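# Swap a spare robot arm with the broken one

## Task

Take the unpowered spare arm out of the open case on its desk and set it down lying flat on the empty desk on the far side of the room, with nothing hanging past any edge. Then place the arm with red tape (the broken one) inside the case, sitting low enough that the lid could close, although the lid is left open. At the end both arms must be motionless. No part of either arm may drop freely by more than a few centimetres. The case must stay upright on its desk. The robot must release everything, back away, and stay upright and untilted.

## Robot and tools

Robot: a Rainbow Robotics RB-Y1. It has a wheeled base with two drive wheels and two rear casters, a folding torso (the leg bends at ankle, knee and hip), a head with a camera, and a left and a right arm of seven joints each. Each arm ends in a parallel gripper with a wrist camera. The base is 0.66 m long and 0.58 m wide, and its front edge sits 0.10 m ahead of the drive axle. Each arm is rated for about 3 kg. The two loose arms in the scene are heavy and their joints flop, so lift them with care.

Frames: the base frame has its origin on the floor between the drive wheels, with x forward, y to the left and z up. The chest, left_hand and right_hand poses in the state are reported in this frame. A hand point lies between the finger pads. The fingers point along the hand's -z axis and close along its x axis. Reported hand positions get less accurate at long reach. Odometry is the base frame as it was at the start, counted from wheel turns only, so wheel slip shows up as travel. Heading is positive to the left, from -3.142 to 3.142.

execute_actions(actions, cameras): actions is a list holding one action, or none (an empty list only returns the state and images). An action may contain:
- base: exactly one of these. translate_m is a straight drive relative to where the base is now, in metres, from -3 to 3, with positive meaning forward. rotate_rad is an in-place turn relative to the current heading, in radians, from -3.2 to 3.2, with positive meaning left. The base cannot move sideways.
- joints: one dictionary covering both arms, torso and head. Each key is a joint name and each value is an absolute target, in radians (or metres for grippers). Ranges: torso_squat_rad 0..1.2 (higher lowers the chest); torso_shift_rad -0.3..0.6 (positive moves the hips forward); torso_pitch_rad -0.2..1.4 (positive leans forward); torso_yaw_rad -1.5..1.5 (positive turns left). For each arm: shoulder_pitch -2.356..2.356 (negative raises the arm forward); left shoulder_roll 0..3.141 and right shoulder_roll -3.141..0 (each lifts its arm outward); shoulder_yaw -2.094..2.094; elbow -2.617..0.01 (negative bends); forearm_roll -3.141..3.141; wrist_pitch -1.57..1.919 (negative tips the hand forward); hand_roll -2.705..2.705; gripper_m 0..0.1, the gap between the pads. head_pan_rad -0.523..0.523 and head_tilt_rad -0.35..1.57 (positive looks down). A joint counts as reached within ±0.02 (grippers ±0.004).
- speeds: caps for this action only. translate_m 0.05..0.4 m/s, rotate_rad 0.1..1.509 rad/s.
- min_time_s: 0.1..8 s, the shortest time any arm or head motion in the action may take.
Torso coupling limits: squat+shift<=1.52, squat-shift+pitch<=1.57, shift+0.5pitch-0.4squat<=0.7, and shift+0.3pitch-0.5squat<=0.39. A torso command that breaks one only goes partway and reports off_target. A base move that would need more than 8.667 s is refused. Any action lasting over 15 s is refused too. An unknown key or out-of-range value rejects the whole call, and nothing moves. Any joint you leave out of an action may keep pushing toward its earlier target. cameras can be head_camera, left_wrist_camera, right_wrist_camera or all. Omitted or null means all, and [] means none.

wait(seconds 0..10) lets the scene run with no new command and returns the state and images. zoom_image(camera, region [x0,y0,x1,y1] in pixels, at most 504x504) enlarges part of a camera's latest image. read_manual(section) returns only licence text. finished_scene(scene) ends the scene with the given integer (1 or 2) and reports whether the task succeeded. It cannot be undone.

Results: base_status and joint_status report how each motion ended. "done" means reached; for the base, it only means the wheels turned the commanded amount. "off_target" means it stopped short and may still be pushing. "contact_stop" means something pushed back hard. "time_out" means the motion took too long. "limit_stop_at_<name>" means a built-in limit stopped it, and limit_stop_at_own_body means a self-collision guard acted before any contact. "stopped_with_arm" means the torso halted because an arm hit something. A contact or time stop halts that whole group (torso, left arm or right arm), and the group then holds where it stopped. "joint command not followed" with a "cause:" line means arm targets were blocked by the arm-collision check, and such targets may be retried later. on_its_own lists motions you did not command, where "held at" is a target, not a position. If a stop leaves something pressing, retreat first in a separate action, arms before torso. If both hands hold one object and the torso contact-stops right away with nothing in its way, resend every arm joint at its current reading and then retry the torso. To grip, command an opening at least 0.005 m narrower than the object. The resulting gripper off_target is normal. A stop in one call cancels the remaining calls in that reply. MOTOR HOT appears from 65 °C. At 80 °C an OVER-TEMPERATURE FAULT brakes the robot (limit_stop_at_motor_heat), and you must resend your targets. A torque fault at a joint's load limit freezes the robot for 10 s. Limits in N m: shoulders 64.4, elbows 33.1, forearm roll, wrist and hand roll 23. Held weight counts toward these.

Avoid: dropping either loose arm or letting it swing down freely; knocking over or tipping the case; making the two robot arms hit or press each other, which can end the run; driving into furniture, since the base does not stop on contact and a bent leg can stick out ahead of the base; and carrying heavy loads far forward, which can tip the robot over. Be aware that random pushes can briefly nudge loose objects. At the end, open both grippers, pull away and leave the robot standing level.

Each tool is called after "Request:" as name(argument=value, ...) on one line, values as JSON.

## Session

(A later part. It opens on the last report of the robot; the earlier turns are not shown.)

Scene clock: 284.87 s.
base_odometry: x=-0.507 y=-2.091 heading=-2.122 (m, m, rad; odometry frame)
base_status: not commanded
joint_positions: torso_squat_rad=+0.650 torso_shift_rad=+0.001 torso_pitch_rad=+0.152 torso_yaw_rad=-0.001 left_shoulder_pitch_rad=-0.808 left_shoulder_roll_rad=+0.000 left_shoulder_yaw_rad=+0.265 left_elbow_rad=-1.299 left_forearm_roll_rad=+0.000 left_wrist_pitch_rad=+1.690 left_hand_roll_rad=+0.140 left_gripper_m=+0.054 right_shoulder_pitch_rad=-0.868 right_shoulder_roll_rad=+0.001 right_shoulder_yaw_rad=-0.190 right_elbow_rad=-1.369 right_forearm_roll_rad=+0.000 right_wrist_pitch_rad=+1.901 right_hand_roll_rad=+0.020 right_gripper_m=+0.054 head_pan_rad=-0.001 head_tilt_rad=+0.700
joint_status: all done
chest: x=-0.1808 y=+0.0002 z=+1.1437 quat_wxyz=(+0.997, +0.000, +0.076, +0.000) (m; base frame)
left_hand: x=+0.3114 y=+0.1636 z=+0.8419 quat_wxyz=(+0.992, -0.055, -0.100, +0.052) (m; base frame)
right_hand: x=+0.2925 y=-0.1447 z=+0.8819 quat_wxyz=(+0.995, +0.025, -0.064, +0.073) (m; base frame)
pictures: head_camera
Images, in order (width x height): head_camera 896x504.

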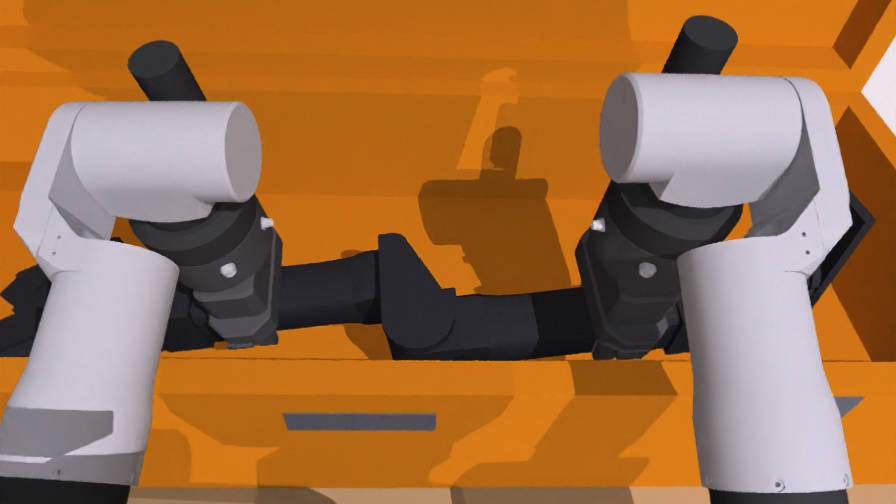

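Request:
execute_actions(actions=[{"joints":{"torso_squat_rad":0.45,"head_pan_rad":0.4}}], cameras=["head_camera"])

Request:
execute_actions(actions=[{"joints":{"torso_squat_rad":0.0,"head_pan_rad":-0.4,"head_tilt_rad":0.8}}], cameras=["head_camera"])

Request:
execute_actions(actions=[{"joints":{"torso_pitch_rad":0.0,"head_pan_rad":0.45,"head_tilt_rad":0.85}}])

Scene clock: 296.70 s.
base_odometry: x=-0.507 y=-2.091 heading=-2.122 (m, m, rad; odometry frame)
base_status: not commanded
joint_positions: torso_squat_rad=+0.450 torso_shift_rad=+0.001 torso_pitch_rad=+0.152 torso_yaw_rad=-0.001 left_shoulder_pitch_rad=-0.808 left_shoulder_roll_rad=+0.000 left_shoulder_yaw_rad=+0.265 left_elbow_rad=-1.298 left_forearm_roll_rad=+0.000 left_wrist_pitch_rad=+1.690 left_hand_roll_rad=+0.140 left_gripper_m=+0.054 right_shoulder_pitch_rad=-0.868 right_shoulder_roll_rad=+0.001 right_shoulder_yaw_rad=-0.190 right_elbow_rad=-1.369 right_forearm_roll_rad=+0.000 right_wrist_pitch_rad=+1.901 right_hand_roll_rad=+0.020 right_gripper_m=+0.054 head_pan_rad=+0.400 head_tilt_rad=+0.700
joint_status: all done
chest: x=-0.1806 y=+0.0002 z=+1.2167 quat_wxyz=(+0.997, +0.000, +0.076, +0.000) (m; base frame)
left_hand: x=+0.3113 y=+0.1636 z=+0.9146 quat_wxyz=(+0.992, -0.055, -0.100, +0.052) (m; base frame)
right_hand: x=+0.2926 y=-0.1447 z=+0.9548 quat_wxyz=(+0.995, +0.025, -0.064, +0.073) (m; base frame)
pictures: head_camera
Images, in order (width x height): head_camera 896x504.

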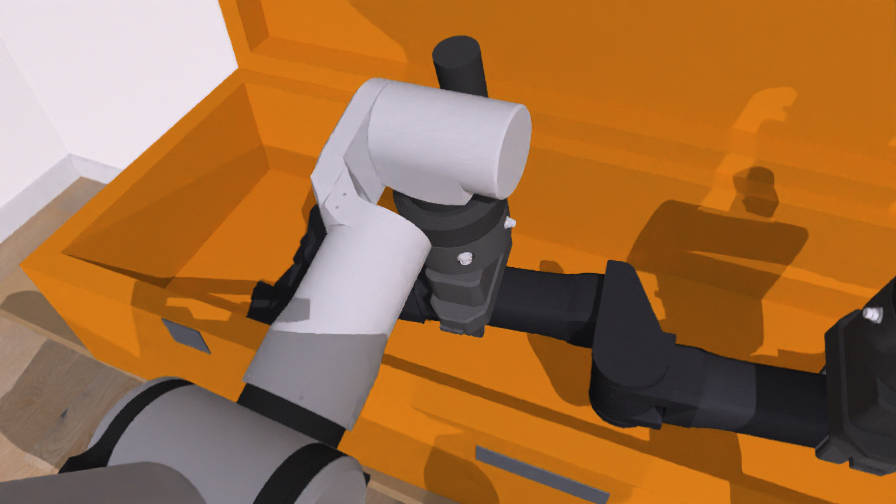

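Scene clock: 298.97 s.
base_odometry: x=-0.507 y=-2.091 heading=-2.122 (m, m, rad; odometry frame)
base_status: not commanded
joint_positions: torso_squat_rad=+0.000 torso_shift_rad=+0.001 torso_pitch_rad=+0.152 torso_yaw_rad=-0.001 left_shoulder_pitch_rad=-0.807 left_shoulder_roll_rad=+0.000 left_shoulder_yaw_rad=+0.265 left_elbow_rad=-1.298 left_forearm_roll_rad=+0.000 left_wrist_pitch_rad=+1.690 left_hand_roll_rad=+0.140 left_gripper_m=+0.054 right_shoulder_pitch_rad=-0.868 right_shoulder_roll_rad=+0.001 right_shoulder_yaw_rad=-0.190 right_elbow_rad=-1.369 right_forearm_roll_rad=+0.000 right_wrist_pitch_rad=+1.901 right_hand_roll_rad=+0.020 right_gripper_m=+0.054 head_pan_rad=-0.400 head_tilt_rad=+0.800
joint_status: all done
chest: x=-0.1804 y=+0.0002 z=+1.2864 quat_wxyz=(+0.997, +0.000, +0.076, +0.000) (m; base frame)
left_hand: x=+0.3113 y=+0.1636 z=+0.9838 quat_wxyz=(+0.992, -0.055, -0.099, +0.052) (m; base frame)
right_hand: x=+0.2927 y=-0.1446 z=+1.0244 quat_wxyz=(+0.995, +0.025, -0.063, +0.073) (m; base frame)
pictures: head_camera
Images, in order (width x height): head_camera 896x504.

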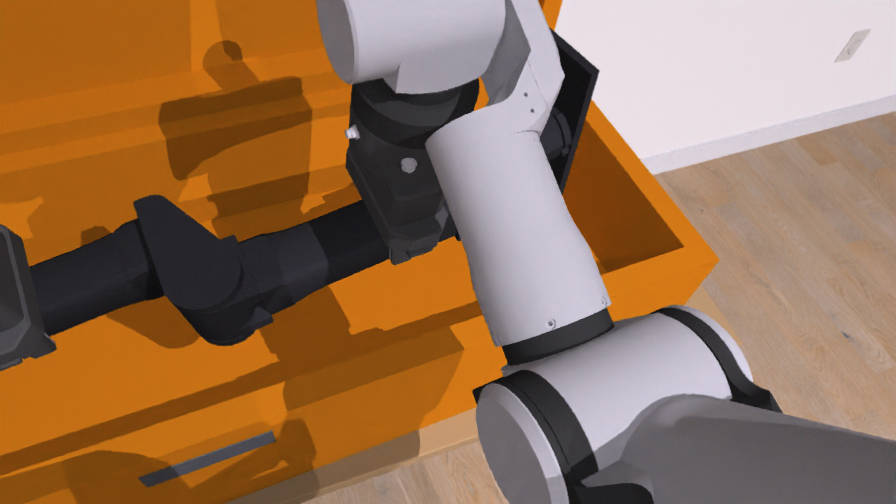

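Scene clock: 300.23 s.
base_odometry: x=-0.507 y=-2.091 heading=-2.122 (m, m, rad; odometry frame)
base_status: not commanded
joint_positions: torso_squat_rad=+0.000 torso_shift_rad=+0.001 torso_pitch_rad=+0.002 torso_yaw_rad=-0.001 left_shoulder_pitch_rad=-0.807 left_shoulder_roll_rad=+0.000 left_shoulder_yaw_rad=+0.265 left_elbow_rad=-1.298 left_forearm_roll_rad=+0.000 left_wrist_pitch_rad=+1.690 left_hand_roll_rad=+0.140 left_gripper_m=+0.054 right_shoulder_pitch_rad=-0.868 right_shoulder_roll_rad=+0.001 right_shoulder_yaw_rad=-0.190 right_elbow_rad=-1.369 right_forearm_roll_rad=+0.000 right_wrist_pitch_rad=+1.901 right_hand_roll_rad=+0.020 right_gripper_m=+0.054 head_pan_rad=+0.450 head_tilt_rad=+0.850
joint_status: all done
chest: x=-0.2268 y=+0.0002 z=+1.2899 quat_wxyz=(+1.000, +0.000, +0.001, +0.000) (m; base frame)
left_hand: x=+0.3045 y=+0.1636 z=+1.0643 quat_wxyz=(+0.982, -0.059, -0.173, +0.048) (m; base frame)
right_hand: x=+0.2802 y=-0.1446 z=+1.1017 quat_wxyz=(+0.987, +0.020, -0.138, +0.075) (m; base frame)
pictures: head_camera, left_wrist_camera, right_wrist_camera
Images, in order (width x height): head_camera 896x504, left_wrist_camera 644x364, right_wrist_camera 644x364.

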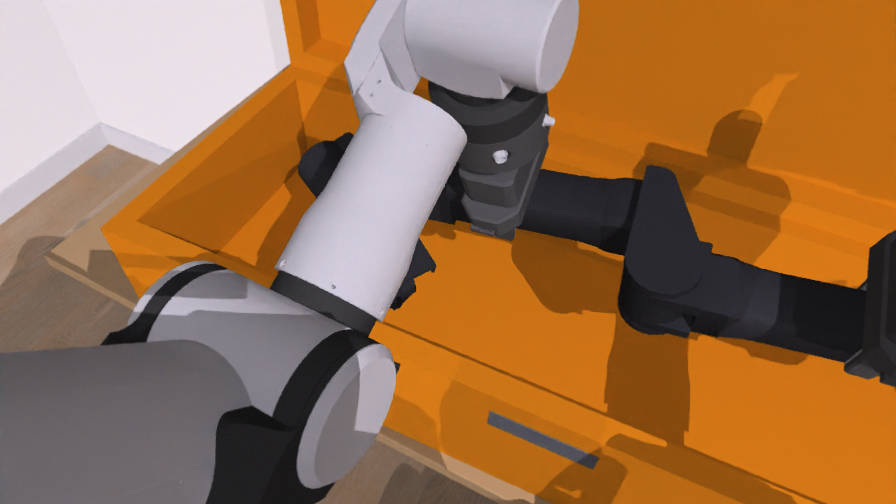

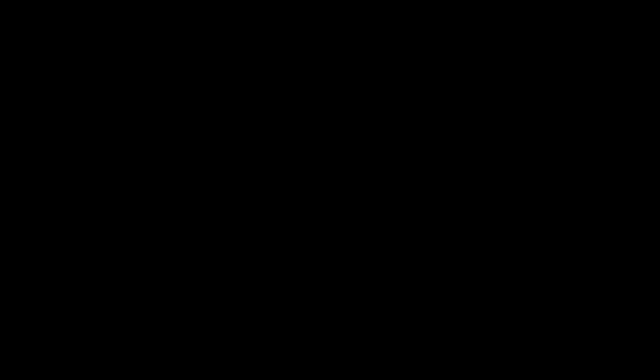

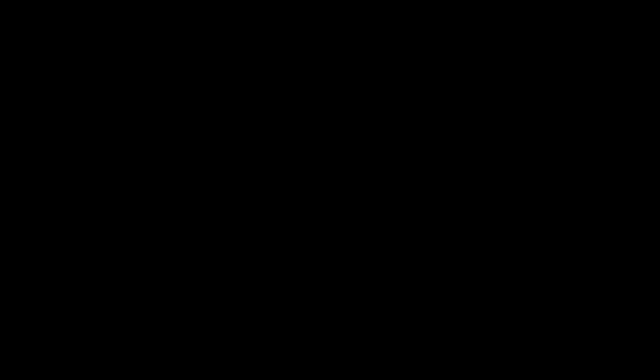

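Request:
execute_actions(actions=[{"joints":{"torso_pitch_rad":-0.18,"head_pan_rad":0.3,"head_tilt_rad":1.1}}], cameras=["head_camera"])

Request:
execute_actions(actions=[{"base":{"translate_m":-0.06},"speeds":{"translate_m":0.05}}], cameras=["head_camera"])

Scene clock: 312.03 s.
base_odometry: x=-0.507 y=-2.091 heading=-2.122 (m, m, rad; odometry frame)
base_status: not commanded
joint_positions: torso_squat_rad=+0.000 torso_shift_rad=+0.001 torso_pitch_rad=-0.178 torso_yaw_rad=-0.001 left_shoulder_pitch_rad=-0.807 left_shoulder_roll_rad=-0.001 left_shoulder_yaw_rad=+0.265 left_elbow_rad=-1.298 left_forearm_roll_rad=+0.000 left_wrist_pitch_rad=+1.690 left_hand_roll_rad=+0.140 left_gripper_m=+0.054 right_shoulder_pitch_rad=-0.868 right_shoulder_roll_rad=+0.001 right_shoulder_yaw_rad=-0.190 right_elbow_rad=-1.369 right_forearm_roll_rad=+0.000 right_wrist_pitch_rad=+1.901 right_hand_roll_rad=+0.020 right_gripper_m=+0.054 head_pan_rad=+0.300 head_tilt_rad=+1.100
joint_status: all done
chest: x=-0.2822 y=+0.0002 z=+1.2850 quat_wxyz=(+0.996, +0.000, -0.089, +0.000) (m; base frame)
left_hand: x=+0.2808 y=+0.1636 z=+1.1580 quat_wxyz=(+0.963, -0.063, -0.260, +0.042) (m; base frame)
right_hand: x=+0.2502 y=-0.1447 z=+1.1905 quat_wxyz=(+0.971, +0.013, -0.226, +0.076) (m; base frame)
pictures: head_camera
Images, in order (width x height): head_camera 896x504.

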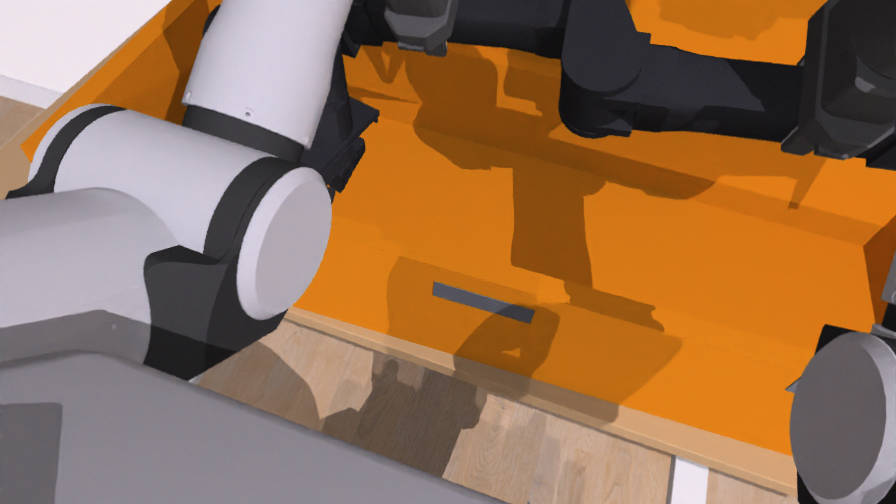

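Scene clock: 314.07 s.
base_odometry: x=-0.476 y=-2.040 heading=-2.123 (m, m, rad; odometry frame)
base_status: done
joint_positions: torso_squat_rad=+0.000 torso_shift_rad=+0.001 torso_pitch_rad=-0.178 torso_yaw_rad=-0.001 left_shoulder_pitch_rad=-0.807 left_shoulder_roll_rad=-0.001 left_shoulder_yaw_rad=+0.265 left_elbow_rad=-1.298 left_forearm_roll_rad=+0.000 left_wrist_pitch_rad=+1.690 left_hand_roll_rad=+0.140 left_gripper_m=+0.054 right_shoulder_pitch_rad=-0.868 right_shoulder_roll_rad=+0.001 right_shoulder_yaw_rad=-0.190 right_elbow_rad=-1.369 right_forearm_roll_rad=+0.000 right_wrist_pitch_rad=+1.901 right_hand_roll_rad=+0.020 right_gripper_m=+0.054 head_pan_rad=+0.300 head_tilt_rad=+1.100
joint_status: not commanded
chest: x=-0.2822 y=+0.0002 z=+1.2850 quat_wxyz=(+0.996, +0.000, -0.089, +0.000) (m; base frame)
left_hand: x=+0.2807 y=+0.1636 z=+1.1579 quat_wxyz=(+0.963, -0.063, -0.260, +0.042) (m; base frame)
right_hand: x=+0.2502 y=-0.1447 z=+1.1904 quat_wxyz=(+0.971, +0.013, -0.226, +0.076) (m; base frame)
pictures: head_camera
Images, in order (width x height): head_camera 896x504.

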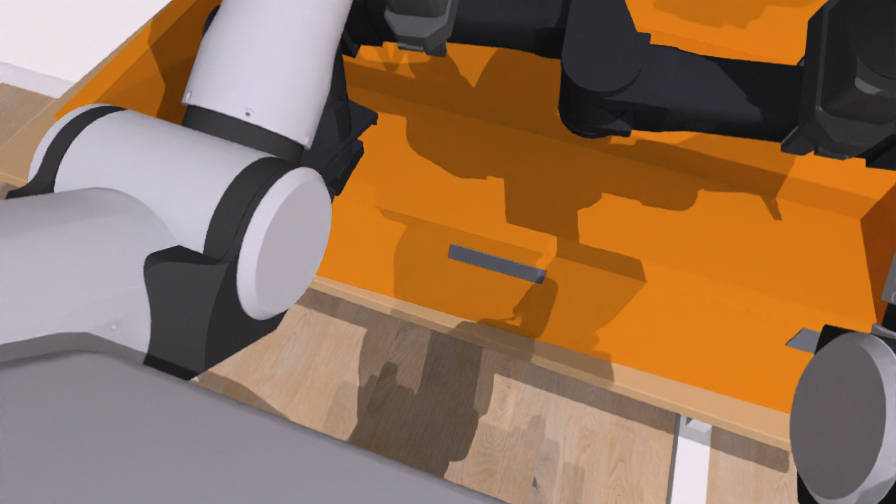

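Request:
execute_actions(actions=[{"base":{"translate_m":-0.06},"speeds":{"translate_m":0.05},"joints":{"head_pan_rad":0.1}}], cameras=["head_camera"])

Scene clock: 320.13 s.
base_odometry: x=-0.444 y=-1.989 heading=-2.125 (m, m, rad; odometry frame)
base_status: done
joint_positions: torso_squat_rad=+0.000 torso_shift_rad=+0.001 torso_pitch_rad=-0.178 torso_yaw_rad=-0.001 left_shoulder_pitch_rad=-0.807 left_shoulder_roll_rad=-0.001 left_shoulder_yaw_rad=+0.265 left_elbow_rad=-1.298 left_forearm_roll_rad=+0.000 left_wrist_pitch_rad=+1.690 left_hand_roll_rad=+0.140 left_gripper_m=+0.054 right_shoulder_pitch_rad=-0.868 right_shoulder_roll_rad=+0.001 right_shoulder_yaw_rad=-0.190 right_elbow_rad=-1.369 right_forearm_roll_rad=+0.000 right_wrist_pitch_rad=+1.901 right_hand_roll_rad=+0.020 right_gripper_m=+0.054 head_pan_rad=+0.100 head_tilt_rad=+1.100
joint_status: all done
chest: x=-0.2822 y=+0.0002 z=+1.2850 quat_wxyz=(+0.996, +0.000, -0.089, +0.000) (m; base frame)
left_hand: x=+0.2807 y=+0.1636 z=+1.1578 quat_wxyz=(+0.963, -0.063, -0.260, +0.042) (m; base frame)
right_hand: x=+0.2501 y=-0.1447 z=+1.1903 quat_wxyz=(+0.971, +0.013, -0.226, +0.076) (m; base frame)
pictures: head_camera
Images, in order (width x height): head_camera 896x504.

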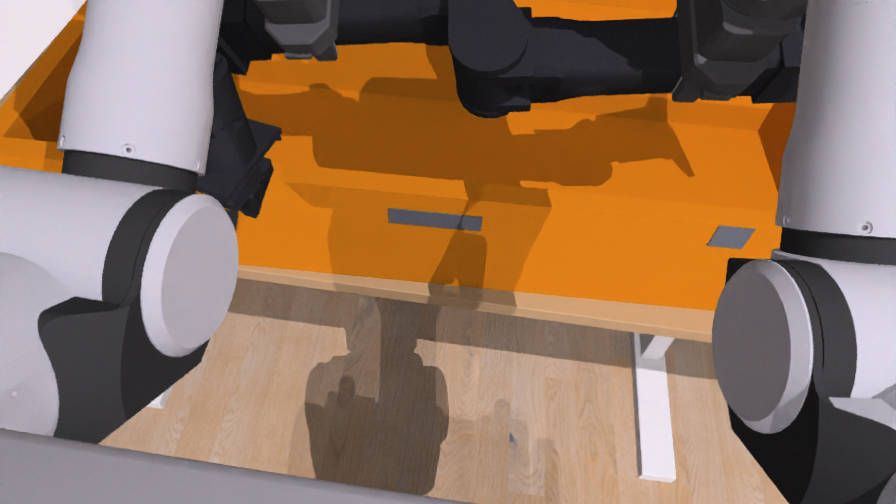

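Request:
execute_actions(actions=[{"base":{"translate_m":-0.7},"speeds":{"translate_m":0.25}}], cameras=["head_camera"])

Request:
execute_actions(actions=[{"base":{"rotate_rad":3.18},"speeds":{"rotate_rad":0.55},"joints":{"torso_pitch_rad":0.15,"head_pan_rad":0,"head_tilt_rad":0.5}}], cameras=["head_camera"])

Request:
execute_actions(actions=[{"base":{"translate_m":2.5}}], cameras=["head_camera"])

Scene clock: 335.53 s.
base_odometry: x=-0.077 y=-1.393 heading=-2.123 (m, m, rad; odometry frame)
base_status: done
joint_positions: torso_squat_rad=+0.000 torso_shift_rad=+0.001 torso_pitch_rad=-0.178 torso_yaw_rad=-0.001 left_shoulder_pitch_rad=-0.807 left_shoulder_roll_rad=-0.001 left_shoulder_yaw_rad=+0.265 left_elbow_rad=-1.298 left_forearm_roll_rad=+0.000 left_wrist_pitch_rad=+1.690 left_hand_roll_rad=+0.140 left_gripper_m=+0.054 right_shoulder_pitch_rad=-0.868 right_shoulder_roll_rad=+0.001 right_shoulder_yaw_rad=-0.190 right_elbow_rad=-1.369 right_forearm_roll_rad=+0.000 right_wrist_pitch_rad=+1.901 right_hand_roll_rad=+0.020 right_gripper_m=+0.054 head_pan_rad=+0.100 head_tilt_rad=+1.100
joint_status: not commanded
chest: x=-0.2822 y=+0.0003 z=+1.2850 quat_wxyz=(+0.996, +0.000, -0.089, +0.000) (m; base frame)
left_hand: x=+0.2807 y=+0.1636 z=+1.1578 quat_wxyz=(+0.963, -0.063, -0.260, +0.042) (m; base frame)
right_hand: x=+0.2501 y=-0.1446 z=+1.1903 quat_wxyz=(+0.971, +0.013, -0.226, +0.076) (m; base frame)
pictures: head_camera
Images, in order (width x height): head_camera 896x504.

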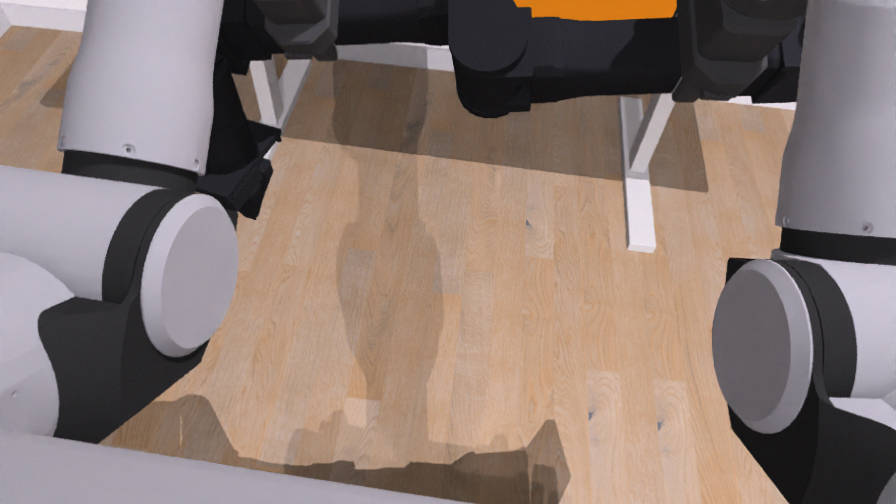

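Scene clock: 342.73 s.
base_odometry: x=-0.077 y=-1.393 heading=+1.056 (m, m, rad; odometry frame)
base_status: done
joint_positions: torso_squat_rad=+0.000 torso_shift_rad=+0.001 torso_pitch_rad=+0.152 torso_yaw_rad=-0.001 left_shoulder_pitch_rad=-0.807 left_shoulder_roll_rad=-0.001 left_shoulder_yaw_rad=+0.265 left_elbow_rad=-1.298 left_forearm_roll_rad=+0.000 left_wrist_pitch_rad=+1.690 left_hand_roll_rad=+0.140 left_gripper_m=+0.054 right_shoulder_pitch_rad=-0.868 right_shoulder_roll_rad=+0.001 right_shoulder_yaw_rad=-0.190 right_elbow_rad=-1.369 right_forearm_roll_rad=+0.000 right_wrist_pitch_rad=+1.901 right_hand_roll_rad=+0.020 right_gripper_m=+0.054 head_pan_rad=+0.000 head_tilt_rad=+0.500
joint_status: all done
chest: x=-0.1805 y=+0.0003 z=+1.2864 quat_wxyz=(+0.997, -0.001, +0.076, +0.000) (m; base frame)
left_hand: x=+0.3111 y=+0.1636 z=+0.9838 quat_wxyz=(+0.992, -0.055, -0.099, +0.052) (m; base frame)
right_hand: x=+0.2926 y=-0.1446 z=+1.0244 quat_wxyz=(+0.995, +0.025, -0.064, +0.073) (m; base frame)
pictures: head_camera
Images, in order (width x height): head_camera 896x504.

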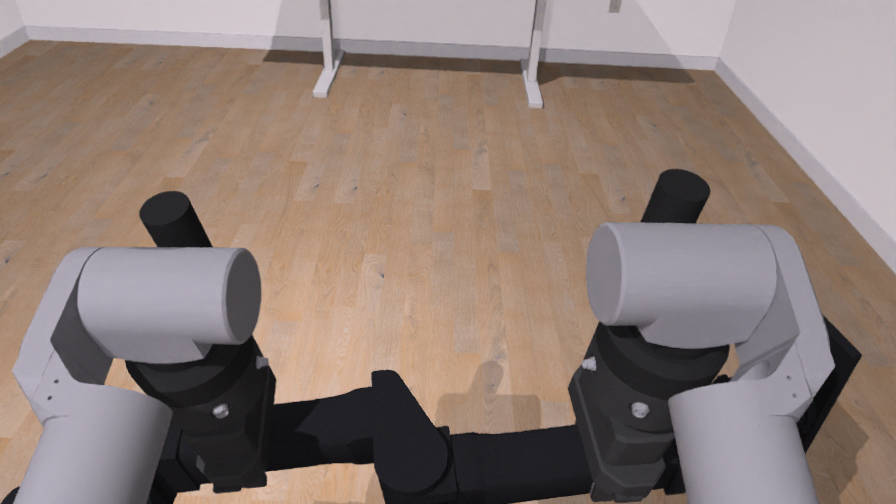

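Scene clock: 350.33 s.
base_odometry: x=+1.153 y=+0.784 heading=+1.057 (m, m, rad; odometry frame)
base_status: done
joint_positions: torso_squat_rad=+0.000 torso_shift_rad=+0.001 torso_pitch_rad=+0.152 torso_yaw_rad=-0.001 left_shoulder_pitch_rad=-0.807 left_shoulder_roll_rad=-0.001 left_shoulder_yaw_rad=+0.265 left_elbow_rad=-1.298 left_forearm_roll_rad=+0.000 left_wrist_pitch_rad=+1.690 left_hand_roll_rad=+0.140 left_gripper_m=+0.054 right_shoulder_pitch_rad=-0.868 right_shoulder_roll_rad=+0.001 right_shoulder_yaw_rad=-0.190 right_elbow_rad=-1.369 right_forearm_roll_rad=+0.000 right_wrist_pitch_rad=+1.900 right_hand_roll_rad=+0.020 right_gripper_m=+0.054 head_pan_rad=+0.000 head_tilt_rad=+0.500
joint_status: not commanded
chest: x=-0.1804 y=+0.0003 z=+1.2864 quat_wxyz=(+0.997, -0.001, +0.076, +0.000) (m; base frame)
left_hand: x=+0.3112 y=+0.1636 z=+0.9839 quat_wxyz=(+0.992, -0.055, -0.099, +0.052) (m; base frame)
right_hand: x=+0.2928 y=-0.1446 z=+1.0245 quat_wxyz=(+0.995, +0.025, -0.064, +0.073) (m; base frame)
pictures: head_camera
Images, in order (width x height): head_camera 896x504.

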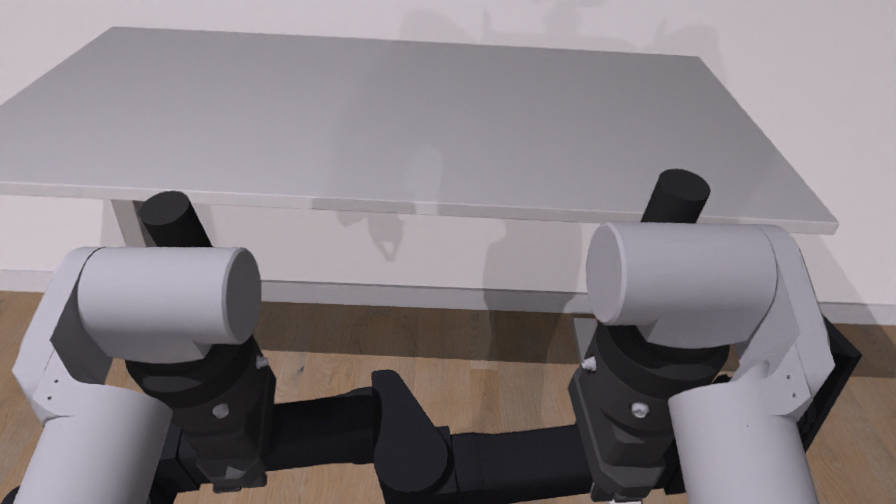

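Request:
execute_actions(actions=[{"base":{"translate_m":0.2},"speeds":{"translate_m":0.2}}], cameras=["head_camera"])

Scene clock: 364.03 s.
base_odometry: x=+1.251 y=+0.958 heading=+1.058 (m, m, rad; odometry frame)
base_status: done
joint_positions: torso_squat_rad=+0.000 torso_shift_rad=+0.001 torso_pitch_rad=+0.152 torso_yaw_rad=-0.001 left_shoulder_pitch_rad=-0.807 left_shoulder_roll_rad=-0.001 left_shoulder_yaw_rad=+0.265 left_elbow_rad=-1.298 left_forearm_roll_rad=+0.000 left_wrist_pitch_rad=+1.690 left_hand_roll_rad=+0.140 left_gripper_m=+0.054 right_shoulder_pitch_rad=-0.868 right_shoulder_roll_rad=+0.001 right_shoulder_yaw_rad=-0.190 right_elbow_rad=-1.369 right_forearm_roll_rad=+0.000 right_wrist_pitch_rad=+1.900 right_hand_roll_rad=+0.020 right_gripper_m=+0.054 head_pan_rad=+0.000 head_tilt_rad=+0.500
joint_status: not commanded
chest: x=-0.1804 y=+0.0003 z=+1.2864 quat_wxyz=(+0.997, -0.001, +0.076, +0.000) (m; base frame)
left_hand: x=+0.3113 y=+0.1636 z=+0.9838 quat_wxyz=(+0.992, -0.055, -0.099, +0.052) (m; base frame)
right_hand: x=+0.2928 y=-0.1446 z=+1.0244 quat_wxyz=(+0.995, +0.025, -0.064, +0.073) (m; base frame)
pictures: head_camera
Images, in order (width x height): head_camera 896x504.

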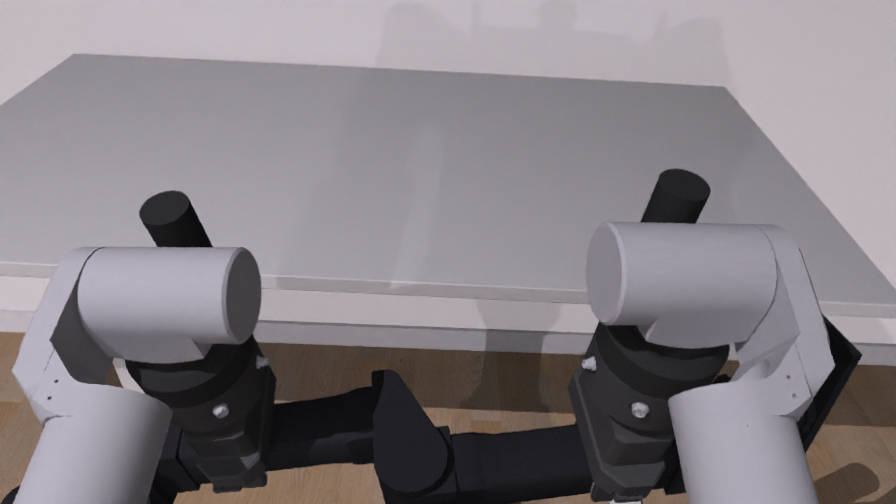

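Request:
execute_actions(actions=[{"joints":{"torso_pitch_rad":-0.2,"left_shoulder_pitch_rad":-0.93,"right_shoulder_pitch_rad":-0.991,"head_tilt_rad":0.9,"head_pan_rad":0.2},"min_time_s":2.5}], cameras=["head_camera"])

Request:
execute_actions(actions=[{"base":{"translate_m":0.3},"speeds":{"translate_m":0.1}}], cameras=["head_camera"])

Scene clock: 380.97 s.
base_odometry: x=+1.251 y=+0.958 heading=+1.058 (m, m, rad; odometry frame)
base_status: not commanded
joint_positions: torso_squat_rad=+0.000 torso_shift_rad=+0.001 torso_pitch_rad=-0.198 torso_yaw_rad=-0.001 left_shoulder_pitch_rad=-0.922 left_shoulder_roll_rad=+0.005 left_shoulder_yaw_rad=+0.267 left_elbow_rad=-1.297 left_forearm_roll_rad=-0.002 left_wrist_pitch_rad=+1.691 left_hand_roll_rad=+0.140 left_gripper_m=+0.055 right_shoulder_pitch_rad=-0.987 right_shoulder_roll_rad=-0.005 right_shoulder_yaw_rad=-0.191 right_elbow_rad=-1.370 right_forearm_roll_rad=+0.002 right_wrist_pitch_rad=+1.901 right_hand_roll_rad=+0.020 right_gripper_m=+0.054 head_pan_rad=+0.200 head_tilt_rad=+0.900
joint_status: all done
chest: x=-0.2883 y=+0.0003 z=+1.2839 quat_wxyz=(+0.995, +0.000, -0.099, +0.000) (m; base frame)
left_hand: x=+0.2926 y=+0.1461 z=+1.2317 quat_wxyz=(+0.945, -0.064, -0.321, +0.022) (m; base frame)
right_hand: x=+0.2579 y=-0.1270 z=+1.2625 quat_wxyz=(+0.952, +0.006, -0.290, +0.094) (m; base frame)
pictures: head_camera
Images, in order (width x height): head_camera 896x504.

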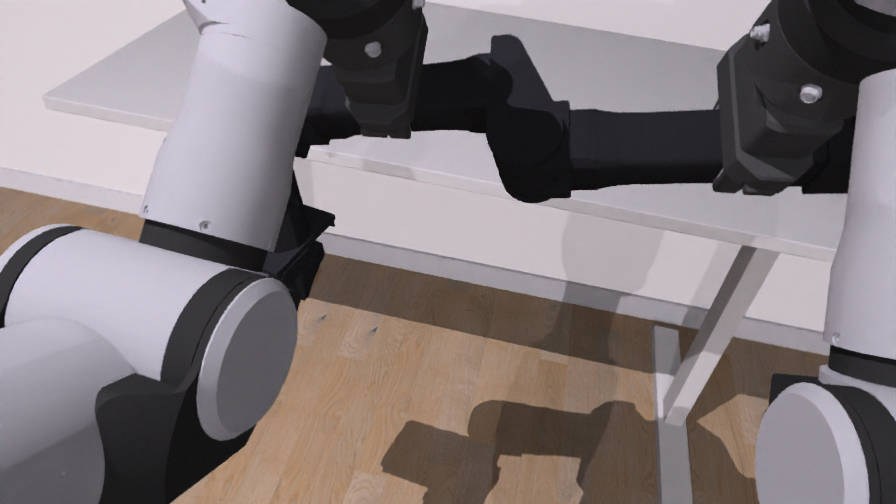

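Scene clock: 384.57 s.
base_odometry: x=+1.398 y=+1.220 heading=+1.059 (m, m, rad; odometry frame)
base_status: done
joint_positions: torso_squat_rad=+0.000 torso_shift_rad=+0.001 torso_pitch_rad=-0.198 torso_yaw_rad=-0.001 left_shoulder_pitch_rad=-0.922 left_shoulder_roll_rad=+0.005 left_shoulder_yaw_rad=+0.267 left_elbow_rad=-1.297 left_forearm_roll_rad=-0.002 left_wrist_pitch_rad=+1.691 left_hand_roll_rad=+0.140 left_gripper_m=+0.055 right_shoulder_pitch_rad=-0.987 right_shoulder_roll_rad=-0.005 right_shoulder_yaw_rad=-0.191 right_elbow_rad=-1.370 right_forearm_roll_rad=+0.002 right_wrist_pitch_rad=+1.901 right_hand_roll_rad=+0.020 right_gripper_m=+0.054 head_pan_rad=+0.200 head_tilt_rad=+0.900
joint_status: not commanded
chest: x=-0.2881 y=+0.0003 z=+1.2839 quat_wxyz=(+0.995, +0.000, -0.099, +0.000) (m; base frame)
left_hand: x=+0.2928 y=+0.1461 z=+1.2316 quat_wxyz=(+0.945, -0.064, -0.320, +0.021) (m; base frame)
right_hand: x=+0.2582 y=-0.1270 z=+1.2625 quat_wxyz=(+0.952, +0.006, -0.290, +0.094) (m; base frame)
pictures: head_camera
Images, in order (width x height): head_camera 896x504.

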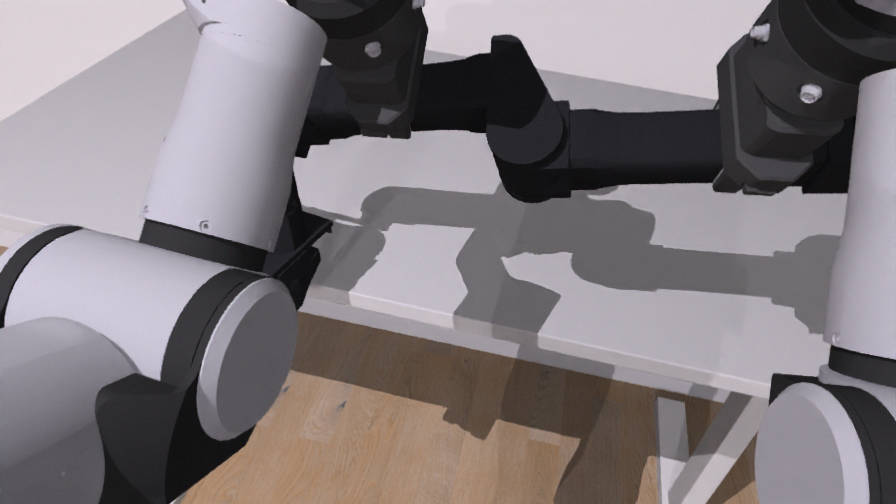

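Request:
execute_actions(actions=[{"base":{"translate_m":0.1},"speeds":{"translate_m":0.05},"joints":{"head_pan_rad":0.0,"head_tilt_rad":1.1}}], cameras=["head_camera"])

Request:
execute_actions(actions=[{"base":{"translate_m":0.07},"speeds":{"translate_m":0.05}}], cameras=["head_camera"])

Scene clock: 395.43 s.
base_odometry: x=+1.447 y=+1.307 heading=+1.060 (m, m, rad; odometry frame)
base_status: done
joint_positions: torso_squat_rad=+0.000 torso_shift_rad=+0.001 torso_pitch_rad=-0.198 torso_yaw_rad=-0.001 left_shoulder_pitch_rad=-0.923 left_shoulder_roll_rad=+0.005 left_shoulder_yaw_rad=+0.267 left_elbow_rad=-1.297 left_forearm_roll_rad=-0.002 left_wrist_pitch_rad=+1.691 left_hand_roll_rad=+0.140 left_gripper_m=+0.055 right_shoulder_pitch_rad=-0.987 right_shoulder_roll_rad=-0.005 right_shoulder_yaw_rad=-0.191 right_elbow_rad=-1.370 right_forearm_roll_rad=+0.002 right_wrist_pitch_rad=+1.901 right_hand_roll_rad=+0.020 right_gripper_m=+0.054 head_pan_rad=+0.000 head_tilt_rad=+1.100
joint_status: all done
chest: x=-0.2882 y=+0.0003 z=+1.2839 quat_wxyz=(+0.995, +0.000, -0.099, +0.000) (m; base frame)
left_hand: x=+0.2927 y=+0.1461 z=+1.2317 quat_wxyz=(+0.945, -0.064, -0.320, +0.021) (m; base frame)
right_hand: x=+0.2580 y=-0.1270 z=+1.2626 quat_wxyz=(+0.952, +0.006, -0.290, +0.094) (m; base frame)
pictures: head_camera
Images, in order (width x height): head_camera 896x504.

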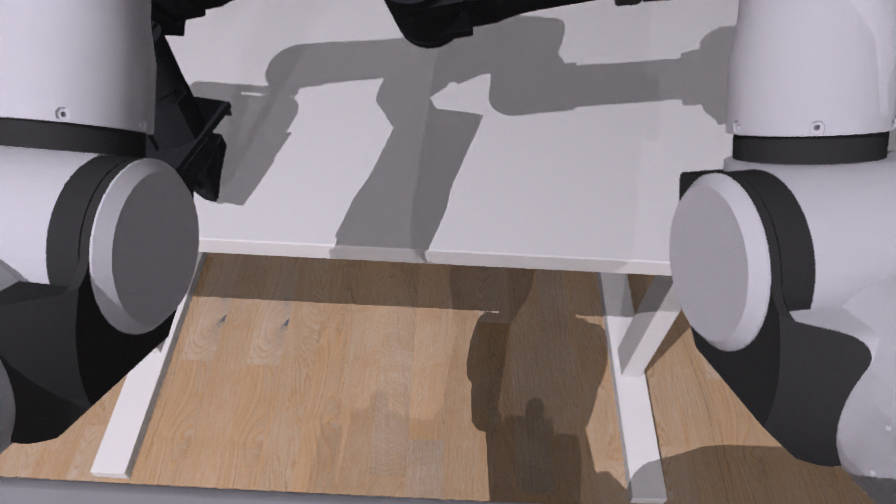

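Scene clock: 397.67 s.
base_odometry: x=+1.481 y=+1.368 heading=+1.061 (m, m, rad; odometry frame)
base_status: done
joint_positions: torso_squat_rad=+0.000 torso_shift_rad=+0.001 torso_pitch_rad=-0.198 torso_yaw_rad=-0.001 left_shoulder_pitch_rad=-0.923 left_shoulder_roll_rad=+0.005 left_shoulder_yaw_rad=+0.267 left_elbow_rad=-1.297 left_forearm_roll_rad=-0.002 left_wrist_pitch_rad=+1.691 left_hand_roll_rad=+0.140 left_gripper_m=+0.055 right_shoulder_pitch_rad=-0.987 right_shoulder_roll_rad=-0.005 right_shoulder_yaw_rad=-0.191 right_elbow_rad=-1.370 right_forearm_roll_rad=+0.002 right_wrist_pitch_rad=+1.901 right_hand_roll_rad=+0.020 right_gripper_m=+0.054 head_pan_rad=+0.000 head_tilt_rad=+1.100
joint_status: not commanded
chest: x=-0.2882 y=+0.0003 z=+1.2839 quat_wxyz=(+0.995, +0.000, -0.099, +0.000) (m; base frame)
left_hand: x=+0.2927 y=+0.1461 z=+1.2317 quat_wxyz=(+0.945, -0.064, -0.320, +0.021) (m; base frame)
right_hand: x=+0.2580 y=-0.1270 z=+1.2626 quat_wxyz=(+0.952, +0.006, -0.290, +0.094) (m; base frame)
pictures: head_camera
Images, in order (width x height): head_camera 896x504.

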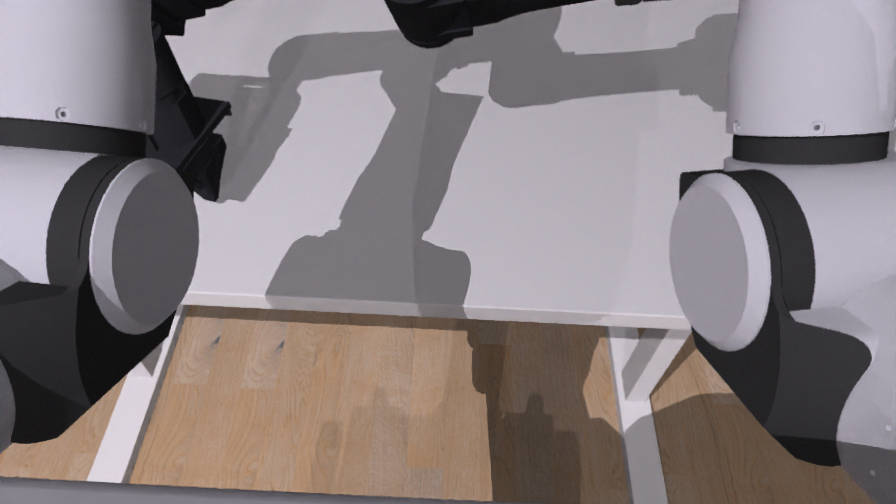

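Request:
execute_actions(actions=[{"base":{"translate_m":0.15},"speeds":{"translate_m":0.08}}], cameras=[])

Request:
execute_actions(actions=[{"joints":{"left_shoulder_pitch_rad":-0.81,"right_shoulder_pitch_rad":-0.871,"head_pan_rad":0.15,"head_tilt_rad":0.95},"min_time_s":3}], cameras=["head_camera"])

Scene clock: 410.03 s.
base_odometry: x=+1.554 y=+1.499 heading=+1.062 (m, m, rad; odometry frame)
base_status: done
joint_positions: torso_squat_rad=+0.000 torso_shift_rad=+0.001 torso_pitch_rad=-0.198 torso_yaw_rad=-0.001 left_shoulder_pitch_rad=-0.923 left_shoulder_roll_rad=+0.005 left_shoulder_yaw_rad=+0.267 left_elbow_rad=-1.297 left_forearm_roll_rad=-0.002 left_wrist_pitch_rad=+1.691 left_hand_roll_rad=+0.140 left_gripper_m=+0.055 right_shoulder_pitch_rad=-0.987 right_shoulder_roll_rad=-0.005 right_shoulder_yaw_rad=-0.191 right_elbow_rad=-1.370 right_forearm_roll_rad=+0.002 right_wrist_pitch_rad=+1.901 right_hand_roll_rad=+0.020 right_gripper_m=+0.054 head_pan_rad=+0.000 head_tilt_rad=+1.100
joint_status: not commanded
chest: x=-0.2882 y=+0.0003 z=+1.2839 quat_wxyz=(+0.995, +0.000, -0.099, +0.000) (m; base frame)
left_hand: x=+0.2927 y=+0.1461 z=+1.2317 quat_wxyz=(+0.945, -0.064, -0.320, +0.021) (m; base frame)
right_hand: x=+0.2581 y=-0.1270 z=+1.2626 quat_wxyz=(+0.952, +0.006, -0.290, +0.094) (m; base frame)
pictures: none
No camera images: the call's "cameras" was empty. Leave "cameras" out to get every camera's image.

Scene clock: 413.33 s.
base_odometry: x=+1.554 y=+1.499 heading=+1.062 (m, m, rad; odometry frame)
base_status: not commanded
joint_positions: torso_squat_rad=+0.000 torso_shift_rad=+0.001 torso_pitch_rad=-0.199 torso_yaw_rad=-0.001 left_shoulder_pitch_rad=-0.814 left_shoulder_roll_rad=-0.007 left_shoulder_yaw_rad=+0.263 left_elbow_rad=-1.301 left_forearm_roll_rad=+0.003 left_wrist_pitch_rad=+1.690 left_hand_roll_rad=+0.140 left_gripper_m=+0.057 right_shoulder_pitch_rad=-0.869 right_shoulder_roll_rad=+0.007 right_shoulder_yaw_rad=-0.189 right_elbow_rad=-1.368 right_forearm_roll_rad=-0.003 right_wrist_pitch_rad=+1.901 right_hand_roll_rad=+0.020 right_gripper_m=+0.056 head_pan_rad=+0.150 head_tilt_rad=+0.950
joint_status: all done
chest: x=-0.2888 y=+0.0002 z=+1.2838 quat_wxyz=(+0.995, +0.000, -0.099, +0.000) (m; base frame)
left_hand: x=+0.2774 y=+0.1576 z=+1.1731 quat_wxyz=(+0.959, -0.066, -0.274, +0.037) (m; base frame)
right_hand: x=+0.2449 y=-0.1406 z=+1.2000 quat_wxyz=(+0.968, +0.015, -0.236, +0.080) (m; base frame)
pictures: head_camera
Images, in order (width x height): head_camera 896x504.

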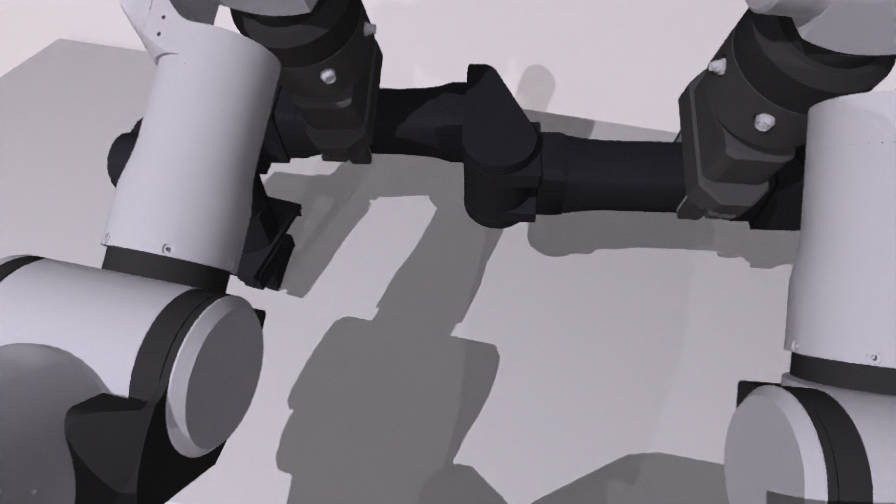

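Request:
execute_actions(actions=[{"joints":{"left_shoulder_pitch_rad":-0.84,"right_shoulder_pitch_rad":-0.90,"head_pan_rad":0.5},"min_time_s":1.5}], cameras=["head_camera"])

Request:
execute_actions(actions=[{"base":{"rotate_rad":-0.2},"speeds":{"rotate_rad":0.1},"joints":{"torso_pitch_rad":-0.17}}], cameras=["head_camera"])

Scene clock: 423.97 s.
base_odometry: x=+1.554 y=+1.499 heading=+1.062 (m, m, rad; odometry frame)
base_status: not commanded
joint_positions: torso_squat_rad=+0.000 torso_shift_rad=+0.001 torso_pitch_rad=-0.199 torso_yaw_rad=-0.001 left_shoulder_pitch_rad=-0.836 left_shoulder_roll_rad=-0.003 left_shoulder_yaw_rad=+0.265 left_elbow_rad=-1.298 left_forearm_roll_rad=+0.001 left_wrist_pitch_rad=+1.690 left_hand_roll_rad=+0.140 left_gripper_m=+0.057 right_shoulder_pitch_rad=-0.897 right_shoulder_roll_rad=+0.003 right_shoulder_yaw_rad=-0.189 right_elbow_rad=-1.369 right_forearm_roll_rad=-0.001 right_wrist_pitch_rad=+1.901 right_hand_roll_rad=+0.020 right_gripper_m=+0.056 head_pan_rad=+0.500 head_tilt_rad=+0.950
joint_status: all done
chest: x=-0.2885 y=+0.0002 z=+1.2838 quat_wxyz=(+0.995, +0.000, -0.099, +0.000) (m; base frame)
left_hand: x=+0.2813 y=+0.1566 z=+1.1841 quat_wxyz=(+0.956, -0.065, -0.283, +0.035) (m; base frame)
right_hand: x=+0.2490 y=-0.1384 z=+1.2148 quat_wxyz=(+0.965, +0.012, -0.249, +0.083) (m; base frame)
pictures: head_camera
Images, in order (width x height): head_camera 896x504.

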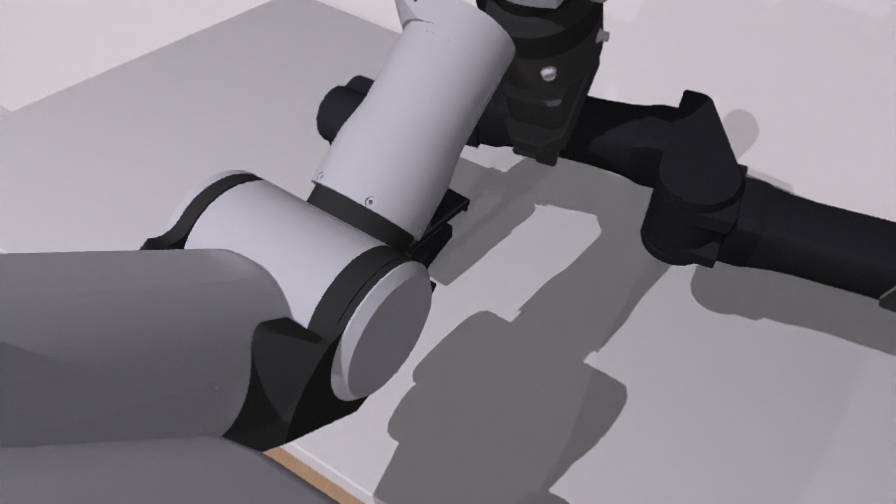

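Scene clock: 426.50 s.
base_odometry: x=+1.554 y=+1.499 heading=+0.862 (m, m, rad; odometry frame)
base_status: done
joint_positions: torso_squat_rad=+0.000 torso_shift_rad=+0.001 torso_pitch_rad=-0.169 torso_yaw_rad=-0.001 left_shoulder_pitch_rad=-0.838 left_shoulder_roll_rad=-0.002 left_shoulder_yaw_rad=+0.265 left_elbow_rad=-1.298 left_forearm_roll_rad=+0.001 left_wrist_pitch_rad=+1.690 left_hand_roll_rad=+0.140 left_gripper_m=+0.058 right_shoulder_pitch_rad=-0.897 right_shoulder_roll_rad=+0.003 right_shoulder_yaw_rad=-0.189 right_elbow_rad=-1.369 right_forearm_roll_rad=-0.001 right_wrist_pitch_rad=+1.901 right_hand_roll_rad=+0.020 right_gripper_m=+0.056 head_pan_rad=+0.500 head_tilt_rad=+0.950
joint_status: all done
chest: x=-0.2794 y=+0.0002 z=+1.2855 quat_wxyz=(+0.996, +0.000, -0.084, +0.000) (m; base frame)
left_hand: x=+0.2875 y=+0.1565 z=+1.1700 quat_wxyz=(+0.960, -0.064, -0.270, +0.035) (m; base frame)
right_hand: x=+0.2557 y=-0.1384 z=+1.2003 quat_wxyz=(+0.969, +0.013, -0.234, +0.082) (m; base frame)
pictures: head_camera
Images, in order (width x height): head_camera 896x504.

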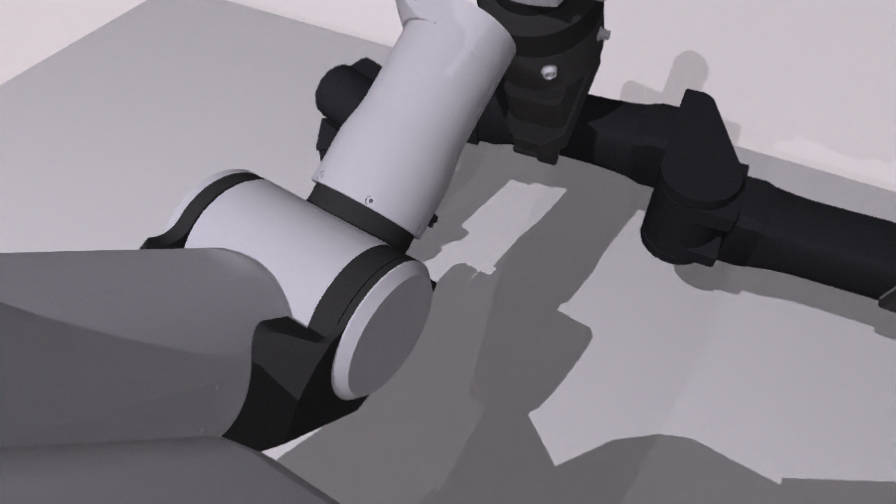

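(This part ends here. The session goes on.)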